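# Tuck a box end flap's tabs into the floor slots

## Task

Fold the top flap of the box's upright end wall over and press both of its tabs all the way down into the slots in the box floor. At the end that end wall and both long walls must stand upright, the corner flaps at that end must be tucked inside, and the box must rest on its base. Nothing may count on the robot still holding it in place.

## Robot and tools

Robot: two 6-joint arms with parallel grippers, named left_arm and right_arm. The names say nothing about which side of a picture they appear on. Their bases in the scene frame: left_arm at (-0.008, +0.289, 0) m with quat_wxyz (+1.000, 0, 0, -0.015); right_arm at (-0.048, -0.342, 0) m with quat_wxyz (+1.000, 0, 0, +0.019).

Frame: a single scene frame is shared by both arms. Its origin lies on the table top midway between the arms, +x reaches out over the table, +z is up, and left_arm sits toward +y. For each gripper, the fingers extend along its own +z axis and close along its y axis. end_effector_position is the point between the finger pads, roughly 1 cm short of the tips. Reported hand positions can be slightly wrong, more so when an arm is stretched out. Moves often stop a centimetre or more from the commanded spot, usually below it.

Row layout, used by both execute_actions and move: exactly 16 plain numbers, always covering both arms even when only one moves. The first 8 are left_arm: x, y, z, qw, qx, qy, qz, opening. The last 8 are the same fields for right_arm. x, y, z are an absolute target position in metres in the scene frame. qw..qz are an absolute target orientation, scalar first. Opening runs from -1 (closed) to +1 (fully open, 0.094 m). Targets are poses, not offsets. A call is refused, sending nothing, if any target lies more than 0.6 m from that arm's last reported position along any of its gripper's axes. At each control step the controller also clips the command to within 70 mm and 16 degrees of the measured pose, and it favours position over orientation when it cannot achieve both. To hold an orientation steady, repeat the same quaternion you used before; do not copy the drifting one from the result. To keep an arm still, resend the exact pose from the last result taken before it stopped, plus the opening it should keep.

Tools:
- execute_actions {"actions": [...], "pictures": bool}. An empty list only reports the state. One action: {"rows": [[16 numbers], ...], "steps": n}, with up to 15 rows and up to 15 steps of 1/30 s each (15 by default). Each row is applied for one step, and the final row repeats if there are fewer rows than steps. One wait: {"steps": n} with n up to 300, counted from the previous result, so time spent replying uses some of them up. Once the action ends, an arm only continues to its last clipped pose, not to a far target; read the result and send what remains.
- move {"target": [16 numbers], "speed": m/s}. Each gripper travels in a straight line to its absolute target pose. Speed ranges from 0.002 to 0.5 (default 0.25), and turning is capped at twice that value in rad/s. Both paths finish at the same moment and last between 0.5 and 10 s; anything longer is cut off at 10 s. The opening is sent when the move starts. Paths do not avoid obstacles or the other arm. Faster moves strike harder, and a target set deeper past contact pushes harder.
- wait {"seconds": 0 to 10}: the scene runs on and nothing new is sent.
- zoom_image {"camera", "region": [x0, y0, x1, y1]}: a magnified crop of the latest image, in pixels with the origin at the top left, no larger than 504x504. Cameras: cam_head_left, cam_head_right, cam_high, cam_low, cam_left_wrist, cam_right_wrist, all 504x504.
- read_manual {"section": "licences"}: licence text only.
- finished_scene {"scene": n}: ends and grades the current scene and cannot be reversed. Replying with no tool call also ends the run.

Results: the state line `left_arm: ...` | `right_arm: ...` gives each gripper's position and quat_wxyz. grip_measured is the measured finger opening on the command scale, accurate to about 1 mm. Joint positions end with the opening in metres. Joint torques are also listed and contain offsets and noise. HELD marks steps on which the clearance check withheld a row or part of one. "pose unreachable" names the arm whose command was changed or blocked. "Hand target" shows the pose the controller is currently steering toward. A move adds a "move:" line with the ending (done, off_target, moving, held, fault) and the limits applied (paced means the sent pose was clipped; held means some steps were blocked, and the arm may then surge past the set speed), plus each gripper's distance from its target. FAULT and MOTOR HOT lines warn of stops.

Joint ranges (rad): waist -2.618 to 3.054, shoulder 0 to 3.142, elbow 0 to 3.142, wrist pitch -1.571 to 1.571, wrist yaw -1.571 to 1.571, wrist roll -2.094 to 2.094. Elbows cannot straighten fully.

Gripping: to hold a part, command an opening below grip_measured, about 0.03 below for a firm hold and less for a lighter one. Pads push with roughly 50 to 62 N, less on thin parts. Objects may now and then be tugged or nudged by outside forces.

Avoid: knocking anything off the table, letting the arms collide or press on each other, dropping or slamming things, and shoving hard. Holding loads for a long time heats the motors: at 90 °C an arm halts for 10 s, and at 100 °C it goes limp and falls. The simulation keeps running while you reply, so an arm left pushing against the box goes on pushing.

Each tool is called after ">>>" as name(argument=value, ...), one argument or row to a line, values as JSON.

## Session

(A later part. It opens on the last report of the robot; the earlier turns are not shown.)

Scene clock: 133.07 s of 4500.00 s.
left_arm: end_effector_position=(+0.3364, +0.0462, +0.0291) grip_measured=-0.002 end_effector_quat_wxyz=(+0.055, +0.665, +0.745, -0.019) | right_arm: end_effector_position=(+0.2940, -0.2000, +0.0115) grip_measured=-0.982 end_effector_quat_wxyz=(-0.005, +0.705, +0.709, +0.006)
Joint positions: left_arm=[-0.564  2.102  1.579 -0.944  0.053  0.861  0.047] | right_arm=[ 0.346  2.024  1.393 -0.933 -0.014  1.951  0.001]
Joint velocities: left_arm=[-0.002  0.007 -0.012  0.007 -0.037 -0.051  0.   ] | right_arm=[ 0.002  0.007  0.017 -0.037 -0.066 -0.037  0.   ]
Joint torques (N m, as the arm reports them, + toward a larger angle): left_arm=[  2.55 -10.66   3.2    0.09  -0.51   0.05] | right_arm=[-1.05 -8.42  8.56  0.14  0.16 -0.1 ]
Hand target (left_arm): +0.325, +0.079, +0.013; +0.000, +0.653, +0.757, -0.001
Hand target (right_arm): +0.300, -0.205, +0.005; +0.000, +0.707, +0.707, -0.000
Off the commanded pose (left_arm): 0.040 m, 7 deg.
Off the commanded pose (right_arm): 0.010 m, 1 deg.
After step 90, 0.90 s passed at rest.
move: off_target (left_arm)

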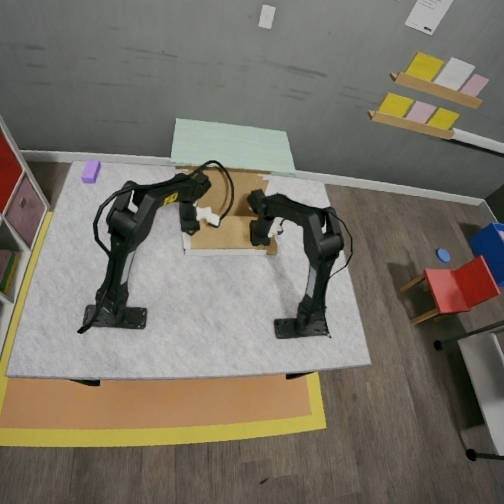

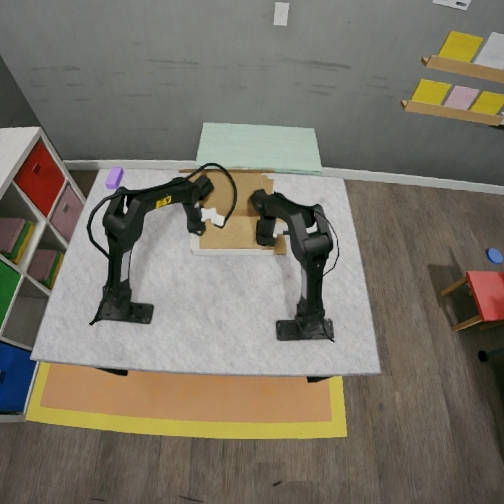

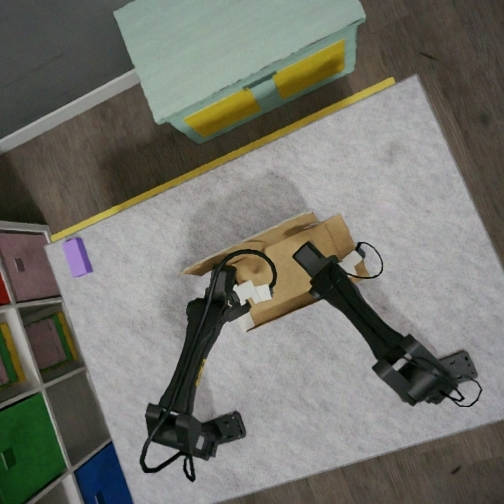

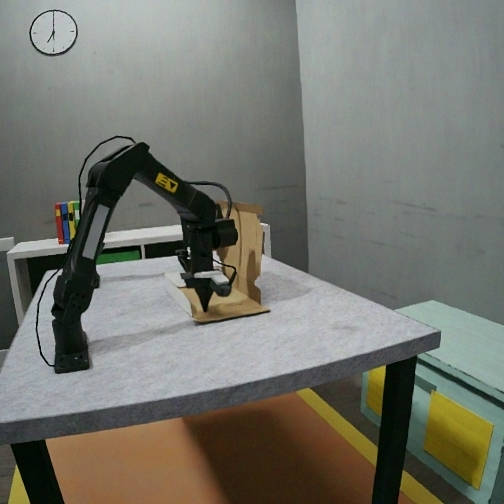

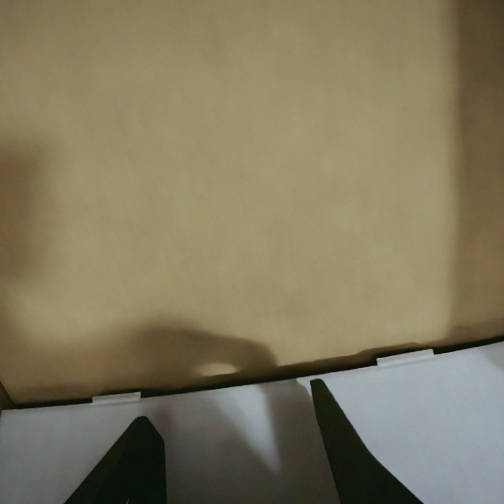

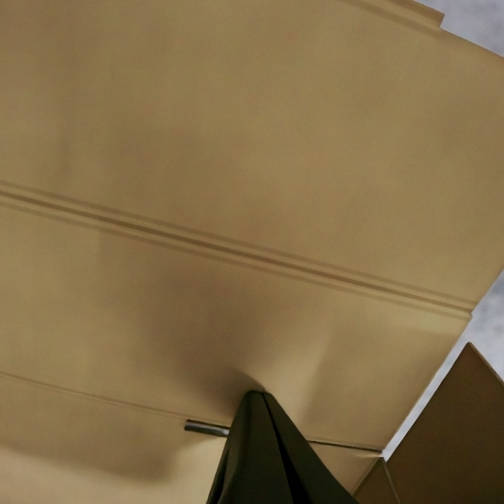

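>>> move(
  target=[0.33,0.015,0.05,-0.145,0.653,0.725,0.16,0,0.315,-0.2,0.04,0,0.74,0.67,0,0.5],
  speed=0.08,
)

>>> move(
  target=[0.33,0.02,0.045,-0.145,0.653,0.725,0.16,0,0.325,-0.2,-0.008,0,0.74,0.67,0,0.5],
  speed=0.05,
)

>>> zoom_image(
  camera="cam_head_left",
  region=[160,170,290,270],
)

Scene clock: 145.80 s of 4500.00 s.
left_arm: end_effector_position=(+0.3280, +0.0161, +0.0463) grip_measured=-0.002 end_effector_quat_wxyz=(-0.090, +0.665, +0.726, +0.151) | right_arm: end_effector_position=(+0.3082, -0.1943, +0.0373) grip_measured=+0.498 end_effector_quat_wxyz=(-0.006, +0.733, +0.680, +0.003)
Joint positions: left_arm=[-0.773  2.472  2.231 -1.535 -0.29   0.652  0.047] | right_arm=[ 0.346  2.052  1.543 -1.06  -0.014  2.032  0.07 ]
Joint velocities: left_arm=[-0.012  0.017  0.002 -0.022 -0.022 -0.037  0.001] | right_arm=[-0.017 -0.007  0.002 -0.022  0.007 -0.007 -0.   ]
Joint torques (N m, as the arm reports them, + toward a larger angle): left_arm=[ -0.61 -13.01   8.98  -0.14  -0.31  -0.04] | right_arm=[ -1.29 -10.16  10.43  -0.1    0.13   0.05]
Hand target (left_arm): +0.328, +0.015, +0.048; -0.092, +0.664, +0.726, +0.157
Hand target (right_arm): +0.315, -0.200, +0.040; +0.000, +0.741, +0.671, +0.000
Off the commanded pose (left_arm): 0.004 m, 7 deg.
Off the commanded pose (right_arm): 0.009 m, 2 deg.
joint sent to its limit (left arm) — the command would take joint 4 (wrist pitch) past its lower limit, so that joint was sent only as far as its limit.
After step 90, 6.07 s passed at rest.
move: off_target (left_arm)

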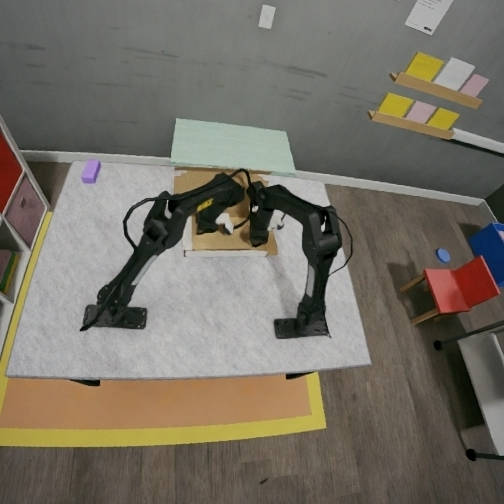

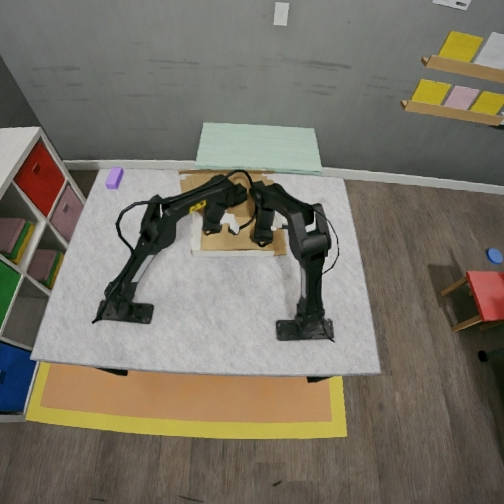

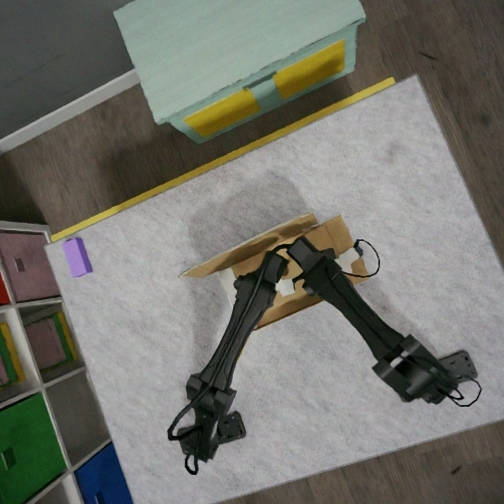

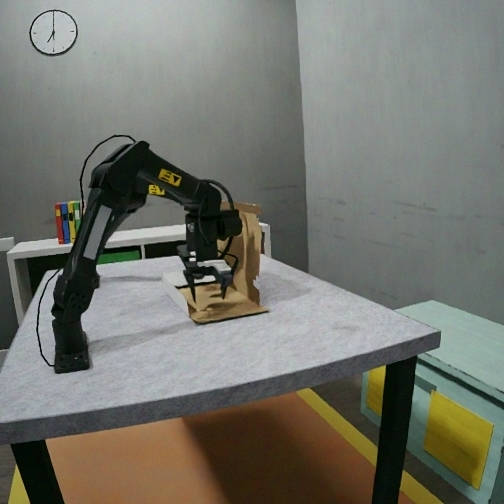

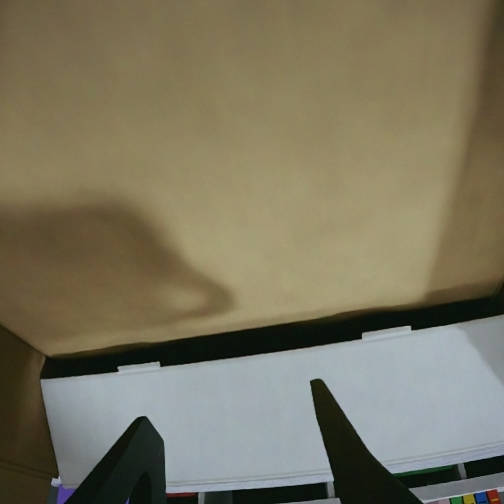

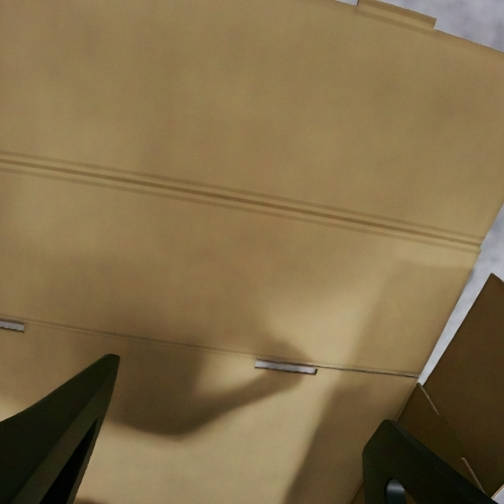

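Scene clock: 147.17 s of 4500.00 s.
left_arm: end_effector_position=(+0.3288, +0.0168, +0.0466) grip_measured=-0.002 end_effector_quat_wxyz=(-0.090, +0.665, +0.725, +0.154) | right_arm: end_effector_position=(+0.3244, -0.1910, +0.0120) grip_measured=+0.498 end_effector_quat_wxyz=(-0.002, +0.736, +0.677, +0.014)
Joint positions: left_arm=[-0.773  2.472  2.231 -1.535 -0.296  0.652  0.047] | right_arm=[ 0.339  2.12   1.543 -0.969 -0.014  2.032  0.07 ]
Joint velocities: left_arm=[-0.042  0.007 -0.002 -0.051 -0.037 -0.037 -0.   ] | right_arm=[-0.012 -0.002 -0.002 -0.007  0.007 -0.022 -0.002]
Joint torques (N m, as the arm reports them, + toward a larger angle): left_arm=[  0.31 -12.64   8.32  -0.16  -0.29   0.03] | right_arm=[-1.42 -8.83  4.81  0.46  0.14 -0.03]
Hand target (left_arm): +0.330, +0.020, +0.045; -0.099, +0.663, +0.725, +0.159
Hand target (right_arm): +0.324, -0.200, -0.008; -0.000, +0.741, +0.671, -0.000
Off the commanded pose (left_arm): 0.004 m, 6 deg.
Off the commanded pose (right_arm): 0.022 m, 2 deg.
joint sent to its limit (left arm) — the command would take joint 4 (wrist pitch) past its lower limit, so that joint was sent only as far as its limit.
move: off_target (left_arm, right_arm); limits=held; held on 9 of 41 steps (right_arm)
pose unreachable (right arm): on one or more control steps of this call this arm could not follow its commanded pose, so it was not sent that pose on those steps. It may still have moved: this result reports where it is.
cause: the commanded pose would bring a part of the arm too close to another arm (this arm's wrist (the part past joint 4) and the other arm's wrist (the part past joint 4)).

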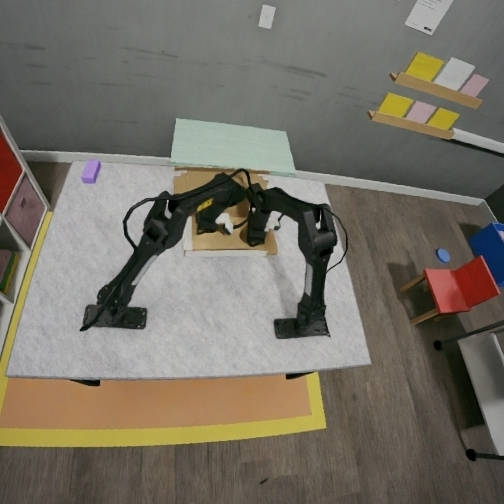

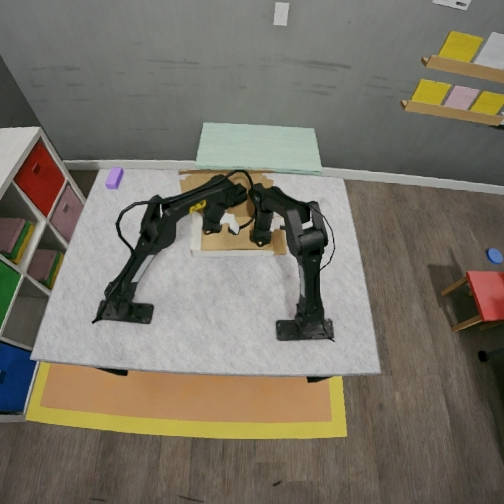

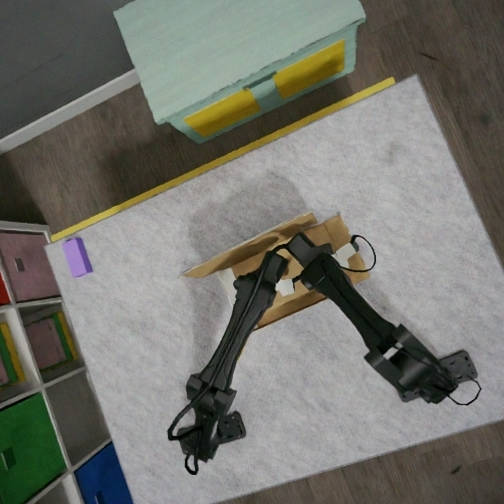

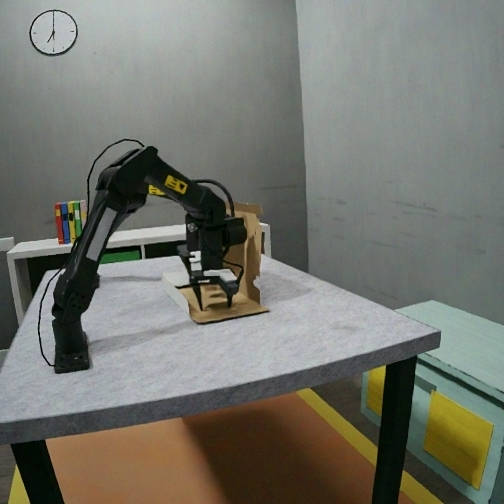

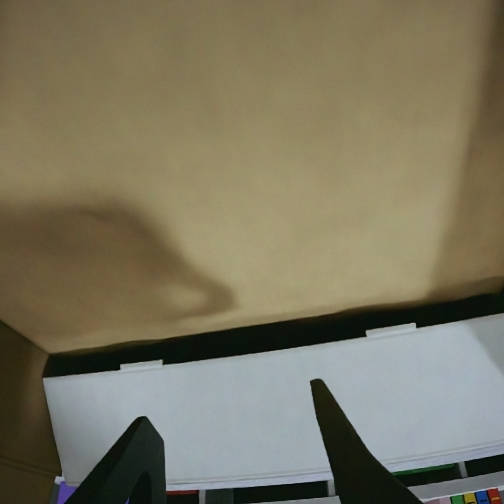

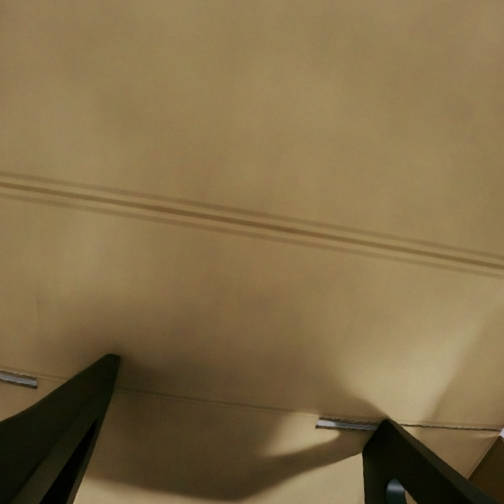

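Region (160, 170, 290, 270) of cam_head_left's 504x504 image, scaled by 3.877, with more detail than that image has; it fills the top 388 rows of this view, and the rest is white.

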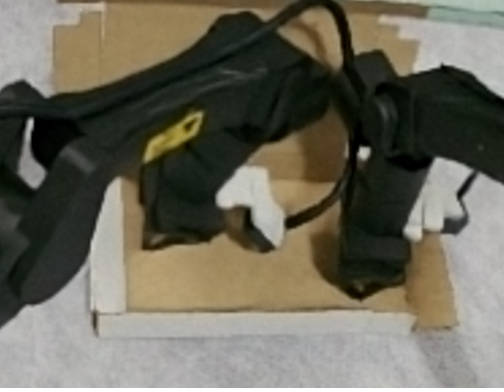

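>>> move(
  target=[0.33,0.06,0.028,-0.145,0.653,0.725,0.16,0,0.324,-0.2,-0.008,0,0.74,0.67,0,0.5],
  speed=0.015,
)

>>> zoom_image(
  camera="cam_head_left",
  region=[160,170,290,270],
)

Scene clock: 156.10 s of 4500.00 s.
left_arm: end_effector_position=(+0.3293, +0.0455, +0.0327) grip_measured=-0.002 end_effector_quat_wxyz=(-0.127, +0.657, +0.727, +0.154) | right_arm: end_effector_position=(+0.3252, -0.1906, +0.0120) grip_measured=+0.498 end_effector_quat_wxyz=(-0.002, +0.736, +0.677, +0.016)
Joint positions: left_arm=[-0.725  2.465  2.146 -1.523 -0.301  0.673  0.047] | right_arm=[ 0.339  2.12   1.543 -0.966 -0.014  2.032  0.07 ]
Joint velocities: left_arm=[-0.012  0.007 -0.002  0.095 -0.095 -0.081 -0.   ] | right_arm=[ 0.017 -0.012  0.007  0.022 -0.037  0.007 -0.001]
Joint torques (N m, as the arm reports them, + toward a larger angle): left_arm=[  1.76 -13.91   3.65  -0.12  -0.41   0.14] | right_arm=[-1.3  -9.01  4.45  0.44  0.14 -0.02]
Hand target (left_arm): +0.330, +0.060, +0.028; -0.145, +0.653, +0.726, +0.160
Hand target (right_arm): +0.323, -0.200, -0.007; -0.000, +0.741, +0.671, -0.000
Off the commanded pose (left_arm): 0.015 m, 2 deg.
Off the commanded pose (right_arm): 0.022 m, 2 deg.
After step 90, 1.93 s passed at rest.
move: off_target (left_arm, right_arm); limits=held; held on 1 of 120 steps (right_arm)
pose unreachable (right arm): on one or more control steps of this call this arm could not follow its commanded pose, so it was not sent that pose on those steps. It may still have moved: this result reports where it is.
cause: the commanded pose would bring a part of the arm too close to another arm (this arm's wrist (the part past joint 4) and the other arm's wrist (the part past joint 4)).

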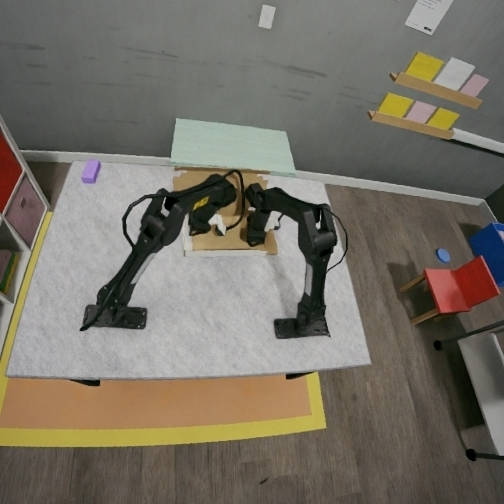

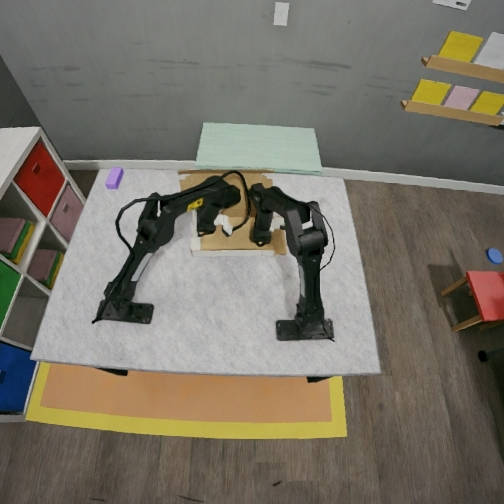

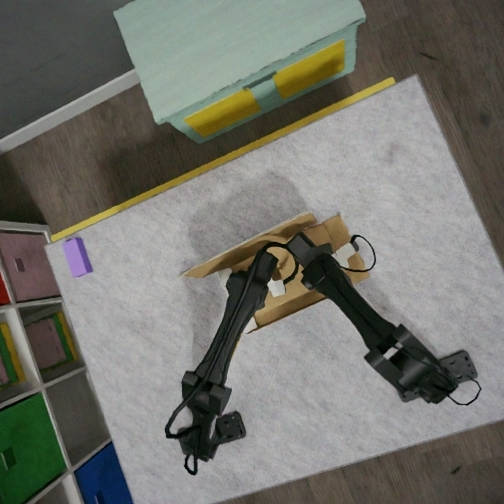

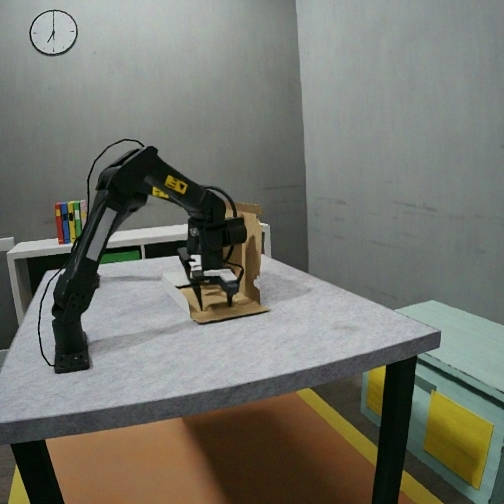

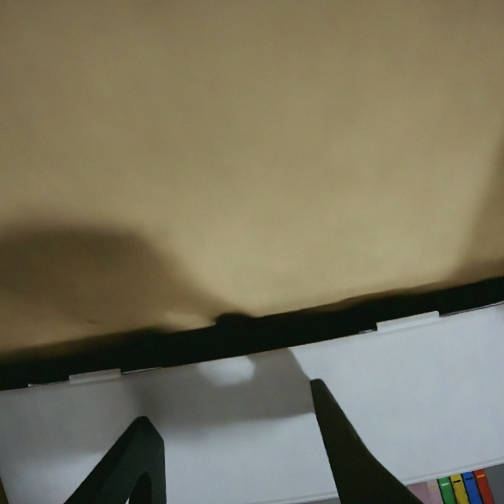

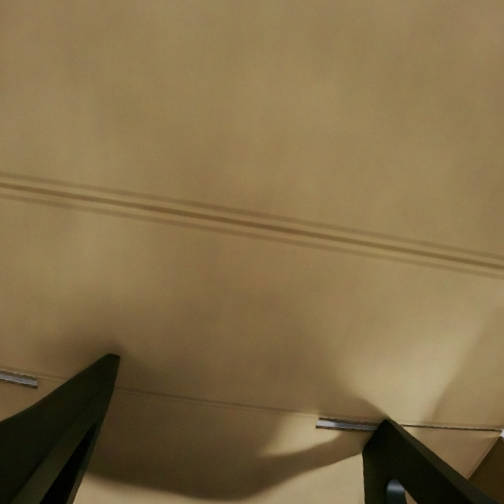

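Region (160, 170, 290, 270) of cam_head_left's 504x504 image, scaled by 3.877, with more detail than that image has; it fills the top 388 rows of this view, and the rest is white.

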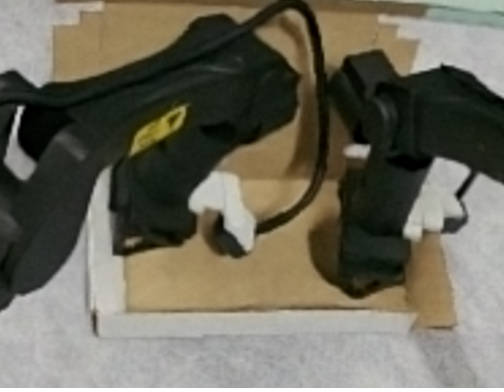

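In contact, mid-flap. Push on +y and slightly down.

>>> move(
  target=[0.33,0.095,0.012,-0.145,0.653,0.725,0.16,0,0.324,-0.2,-0.008,0,0.74,0.67,0,0.5],
  speed=0.01,
)

>>> zoom_image(
  camera="cam_head_left",
  region=[160,170,290,270],
)

Scene clock: 169.17 s of 4500.00 s.
left_arm: end_effector_position=(+0.3319, +0.0642, +0.0207) grip_measured=-0.002 end_effector_quat_wxyz=(-0.103, +0.662, +0.729, +0.139) | right_arm: end_effector_position=(+0.3299, -0.1833, +0.0125) grip_measured=+0.498 end_effector_quat_wxyz=(-0.010, +0.736, +0.676, +0.034)
Joint positions: left_arm=[-0.68   2.355  1.921 -1.342 -0.284  0.736  0.047] | right_arm=[ 0.339  2.12   1.543 -0.937 -0.042  2.034  0.07 ]
Joint velocities: left_arm=[-0.012 -0.002 -0.017  0.007 -0.066 -0.022 -0.001] | right_arm=[-0.012 -0.007  0.002 -0.037  0.037  0.007  0.   ]
Joint torques (N m, as the arm reports them, + toward a larger angle): left_arm=[  2.98 -12.31   2.86  -0.26  -0.77   0.18] | right_arm=[-1.27 -9.06  4.68  0.2   0.46 -0.04]
Hand target (left_arm): +0.330, +0.094, +0.013; -0.145, +0.654, +0.725, +0.159
Hand target (right_arm): +0.323, -0.200, -0.007; -0.001, +0.741, +0.672, -0.000
Off the commanded pose (left_arm): 0.032 m, 5 deg.
Off the commanded pose (right_arm): 0.027 m, 4 deg.
After step 90, 4.50 s passed at rest.
move: off_target (left_arm, right_arm)

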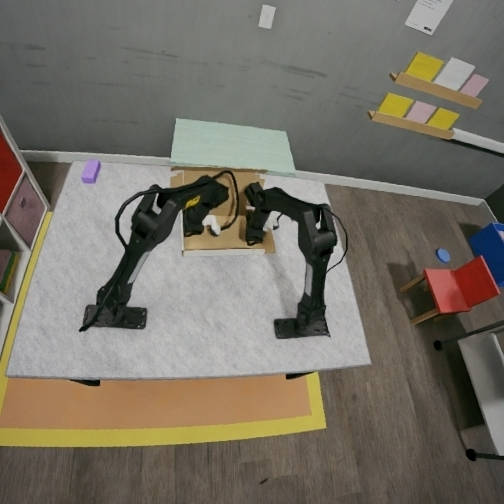

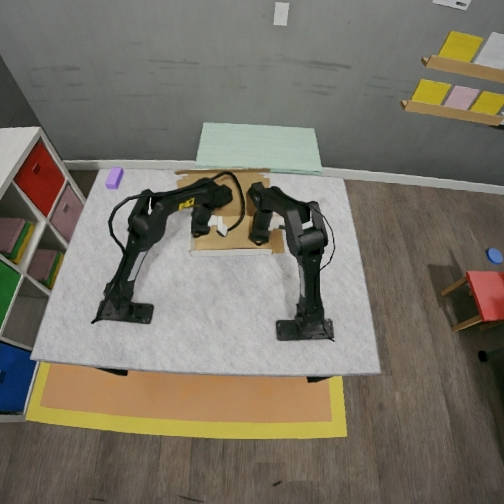

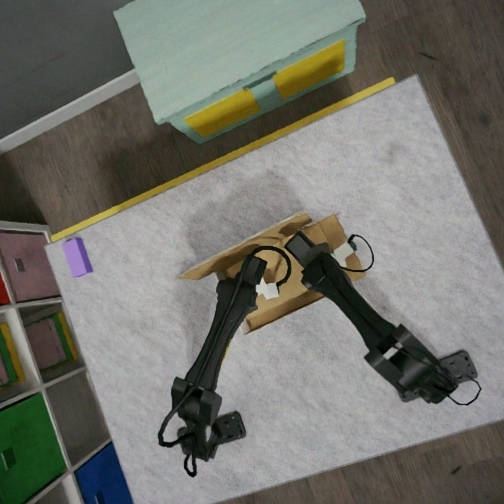

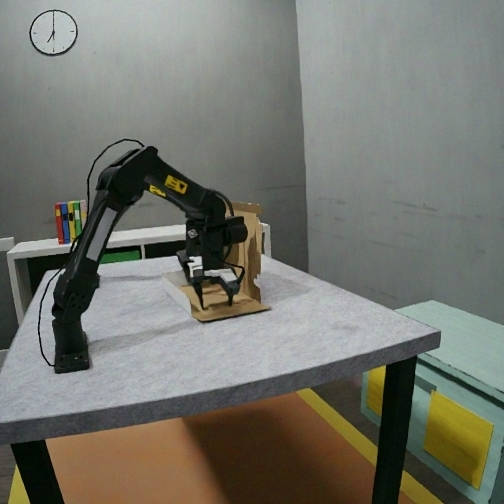

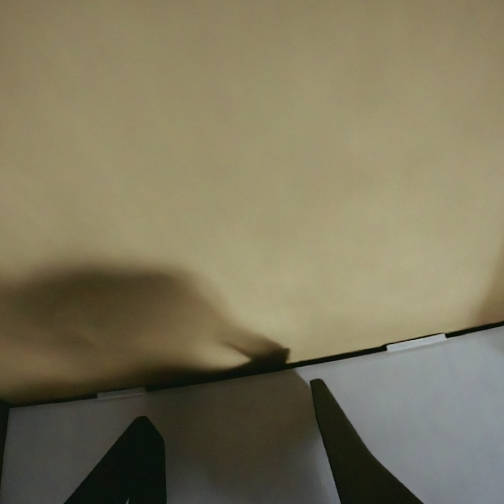

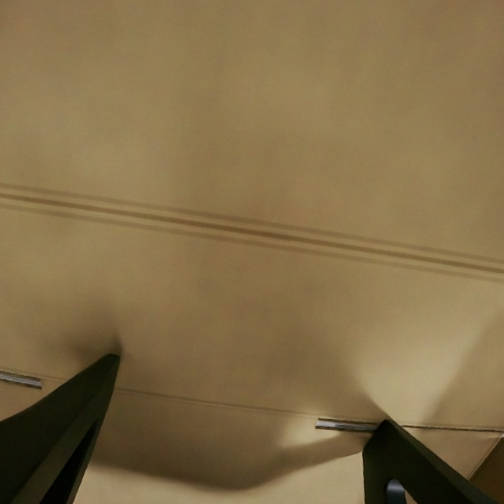

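Region (160, 170, 290, 270) of cam_head_left's 504x504 image, scaled by 3.877, with more detail than that image has; it fills the top 388 rows of this view, and the rest is white.

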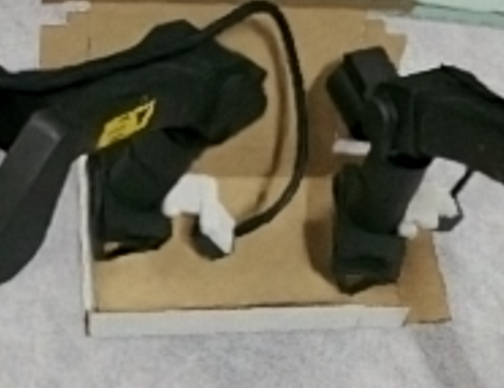

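>>> move(
  target=[0.33,0.12,0.012,-0.145,0.653,0.725,0.16,0,0.324,-0.21,-0.008,0,0.74,0.67,0,0.5],
  speed=0.01,
)

>>> zoom_image(
  camera="cam_head_left",
  region=[160,170,290,270],
)

Scene clock: 179.77 s of 4500.00 s.
left_arm: end_effector_position=(+0.3341, +0.0808, +0.0156) grip_measured=-0.002 end_effector_quat_wxyz=(-0.093, +0.660, +0.734, +0.126) | right_arm: end_effector_position=(+0.3354, -0.1823, +0.0131) grip_measured=+0.498 end_effector_quat_wxyz=(-0.017, +0.738, +0.672, +0.049)
Joint positions: left_arm=[-0.636  2.298  1.811 -1.258 -0.263  0.777  0.047] | right_arm=[ 0.326  2.12   1.543 -0.915 -0.067  2.032  0.07 ]
Joint velocities: left_arm=[ 0.007 -0.022 -0.002  0.037  0.037 -0.022 -0.   ] | right_arm=[-0.027 -0.002 -0.017  0.037 -0.081  0.11   0.001]
Joint torques (N m, as the arm reports them, + toward a larger angle): left_arm=[  3.16 -12.53   2.83  -0.37  -1.09   0.26] | right_arm=[ -2.19 -10.01   3.2    0.05   0.72  -0.26]
Hand target (left_arm): +0.330, +0.118, +0.013; -0.145, +0.655, +0.725, +0.158
Hand target (right_arm): +0.323, -0.209, -0.007; -0.002, +0.741, +0.672, -0.001
Off the commanded pose (left_arm): 0.040 m, 7 deg.
Off the commanded pose (right_arm): 0.037 m, 6 deg.
After step 90, 1.73 s passed at rest.
move: off_target (left_arm, right_arm)

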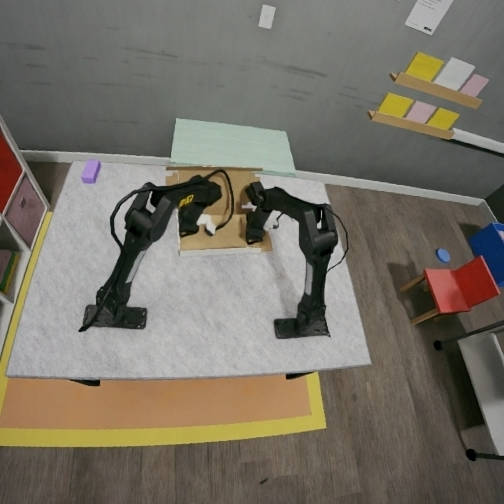

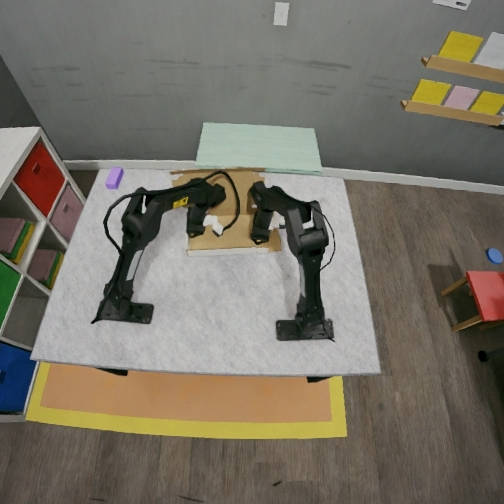

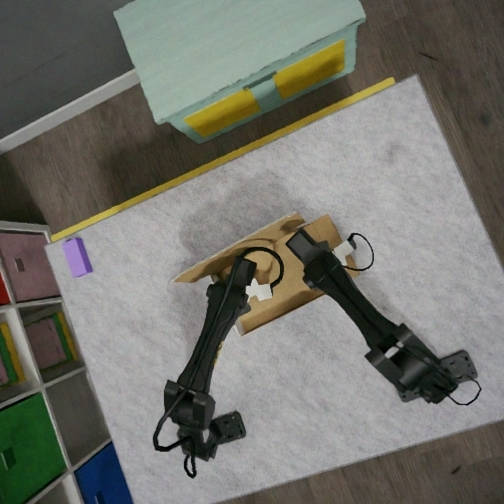

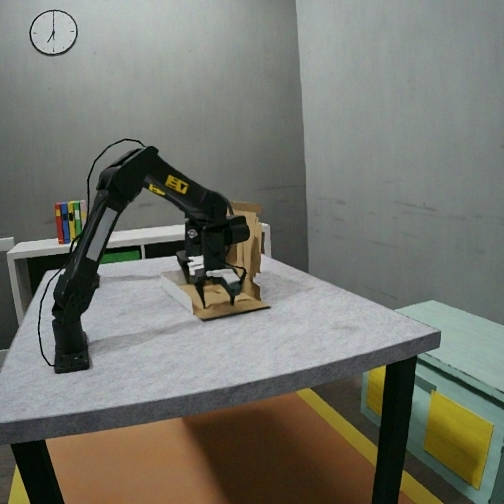

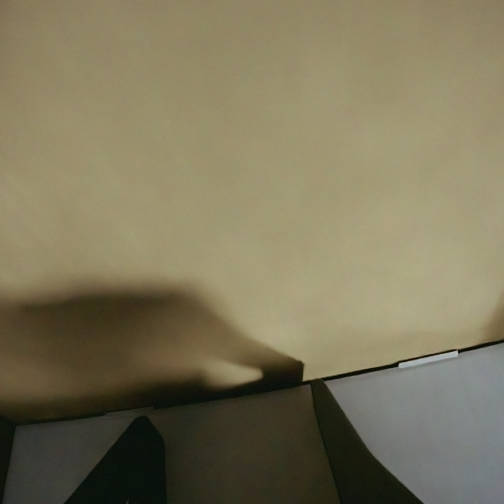

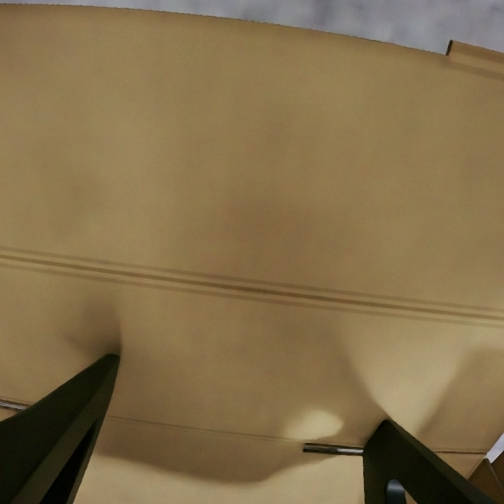

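Region (160, 170, 290, 270) of cam_head_left's 504x504 image, scaled by 3.877, with more detail than that image has; it fills the top 388 rows of this view, and the rest is white.

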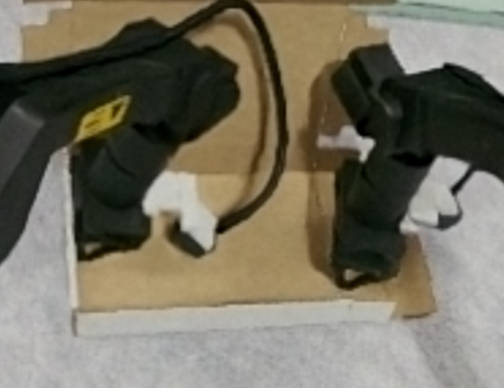

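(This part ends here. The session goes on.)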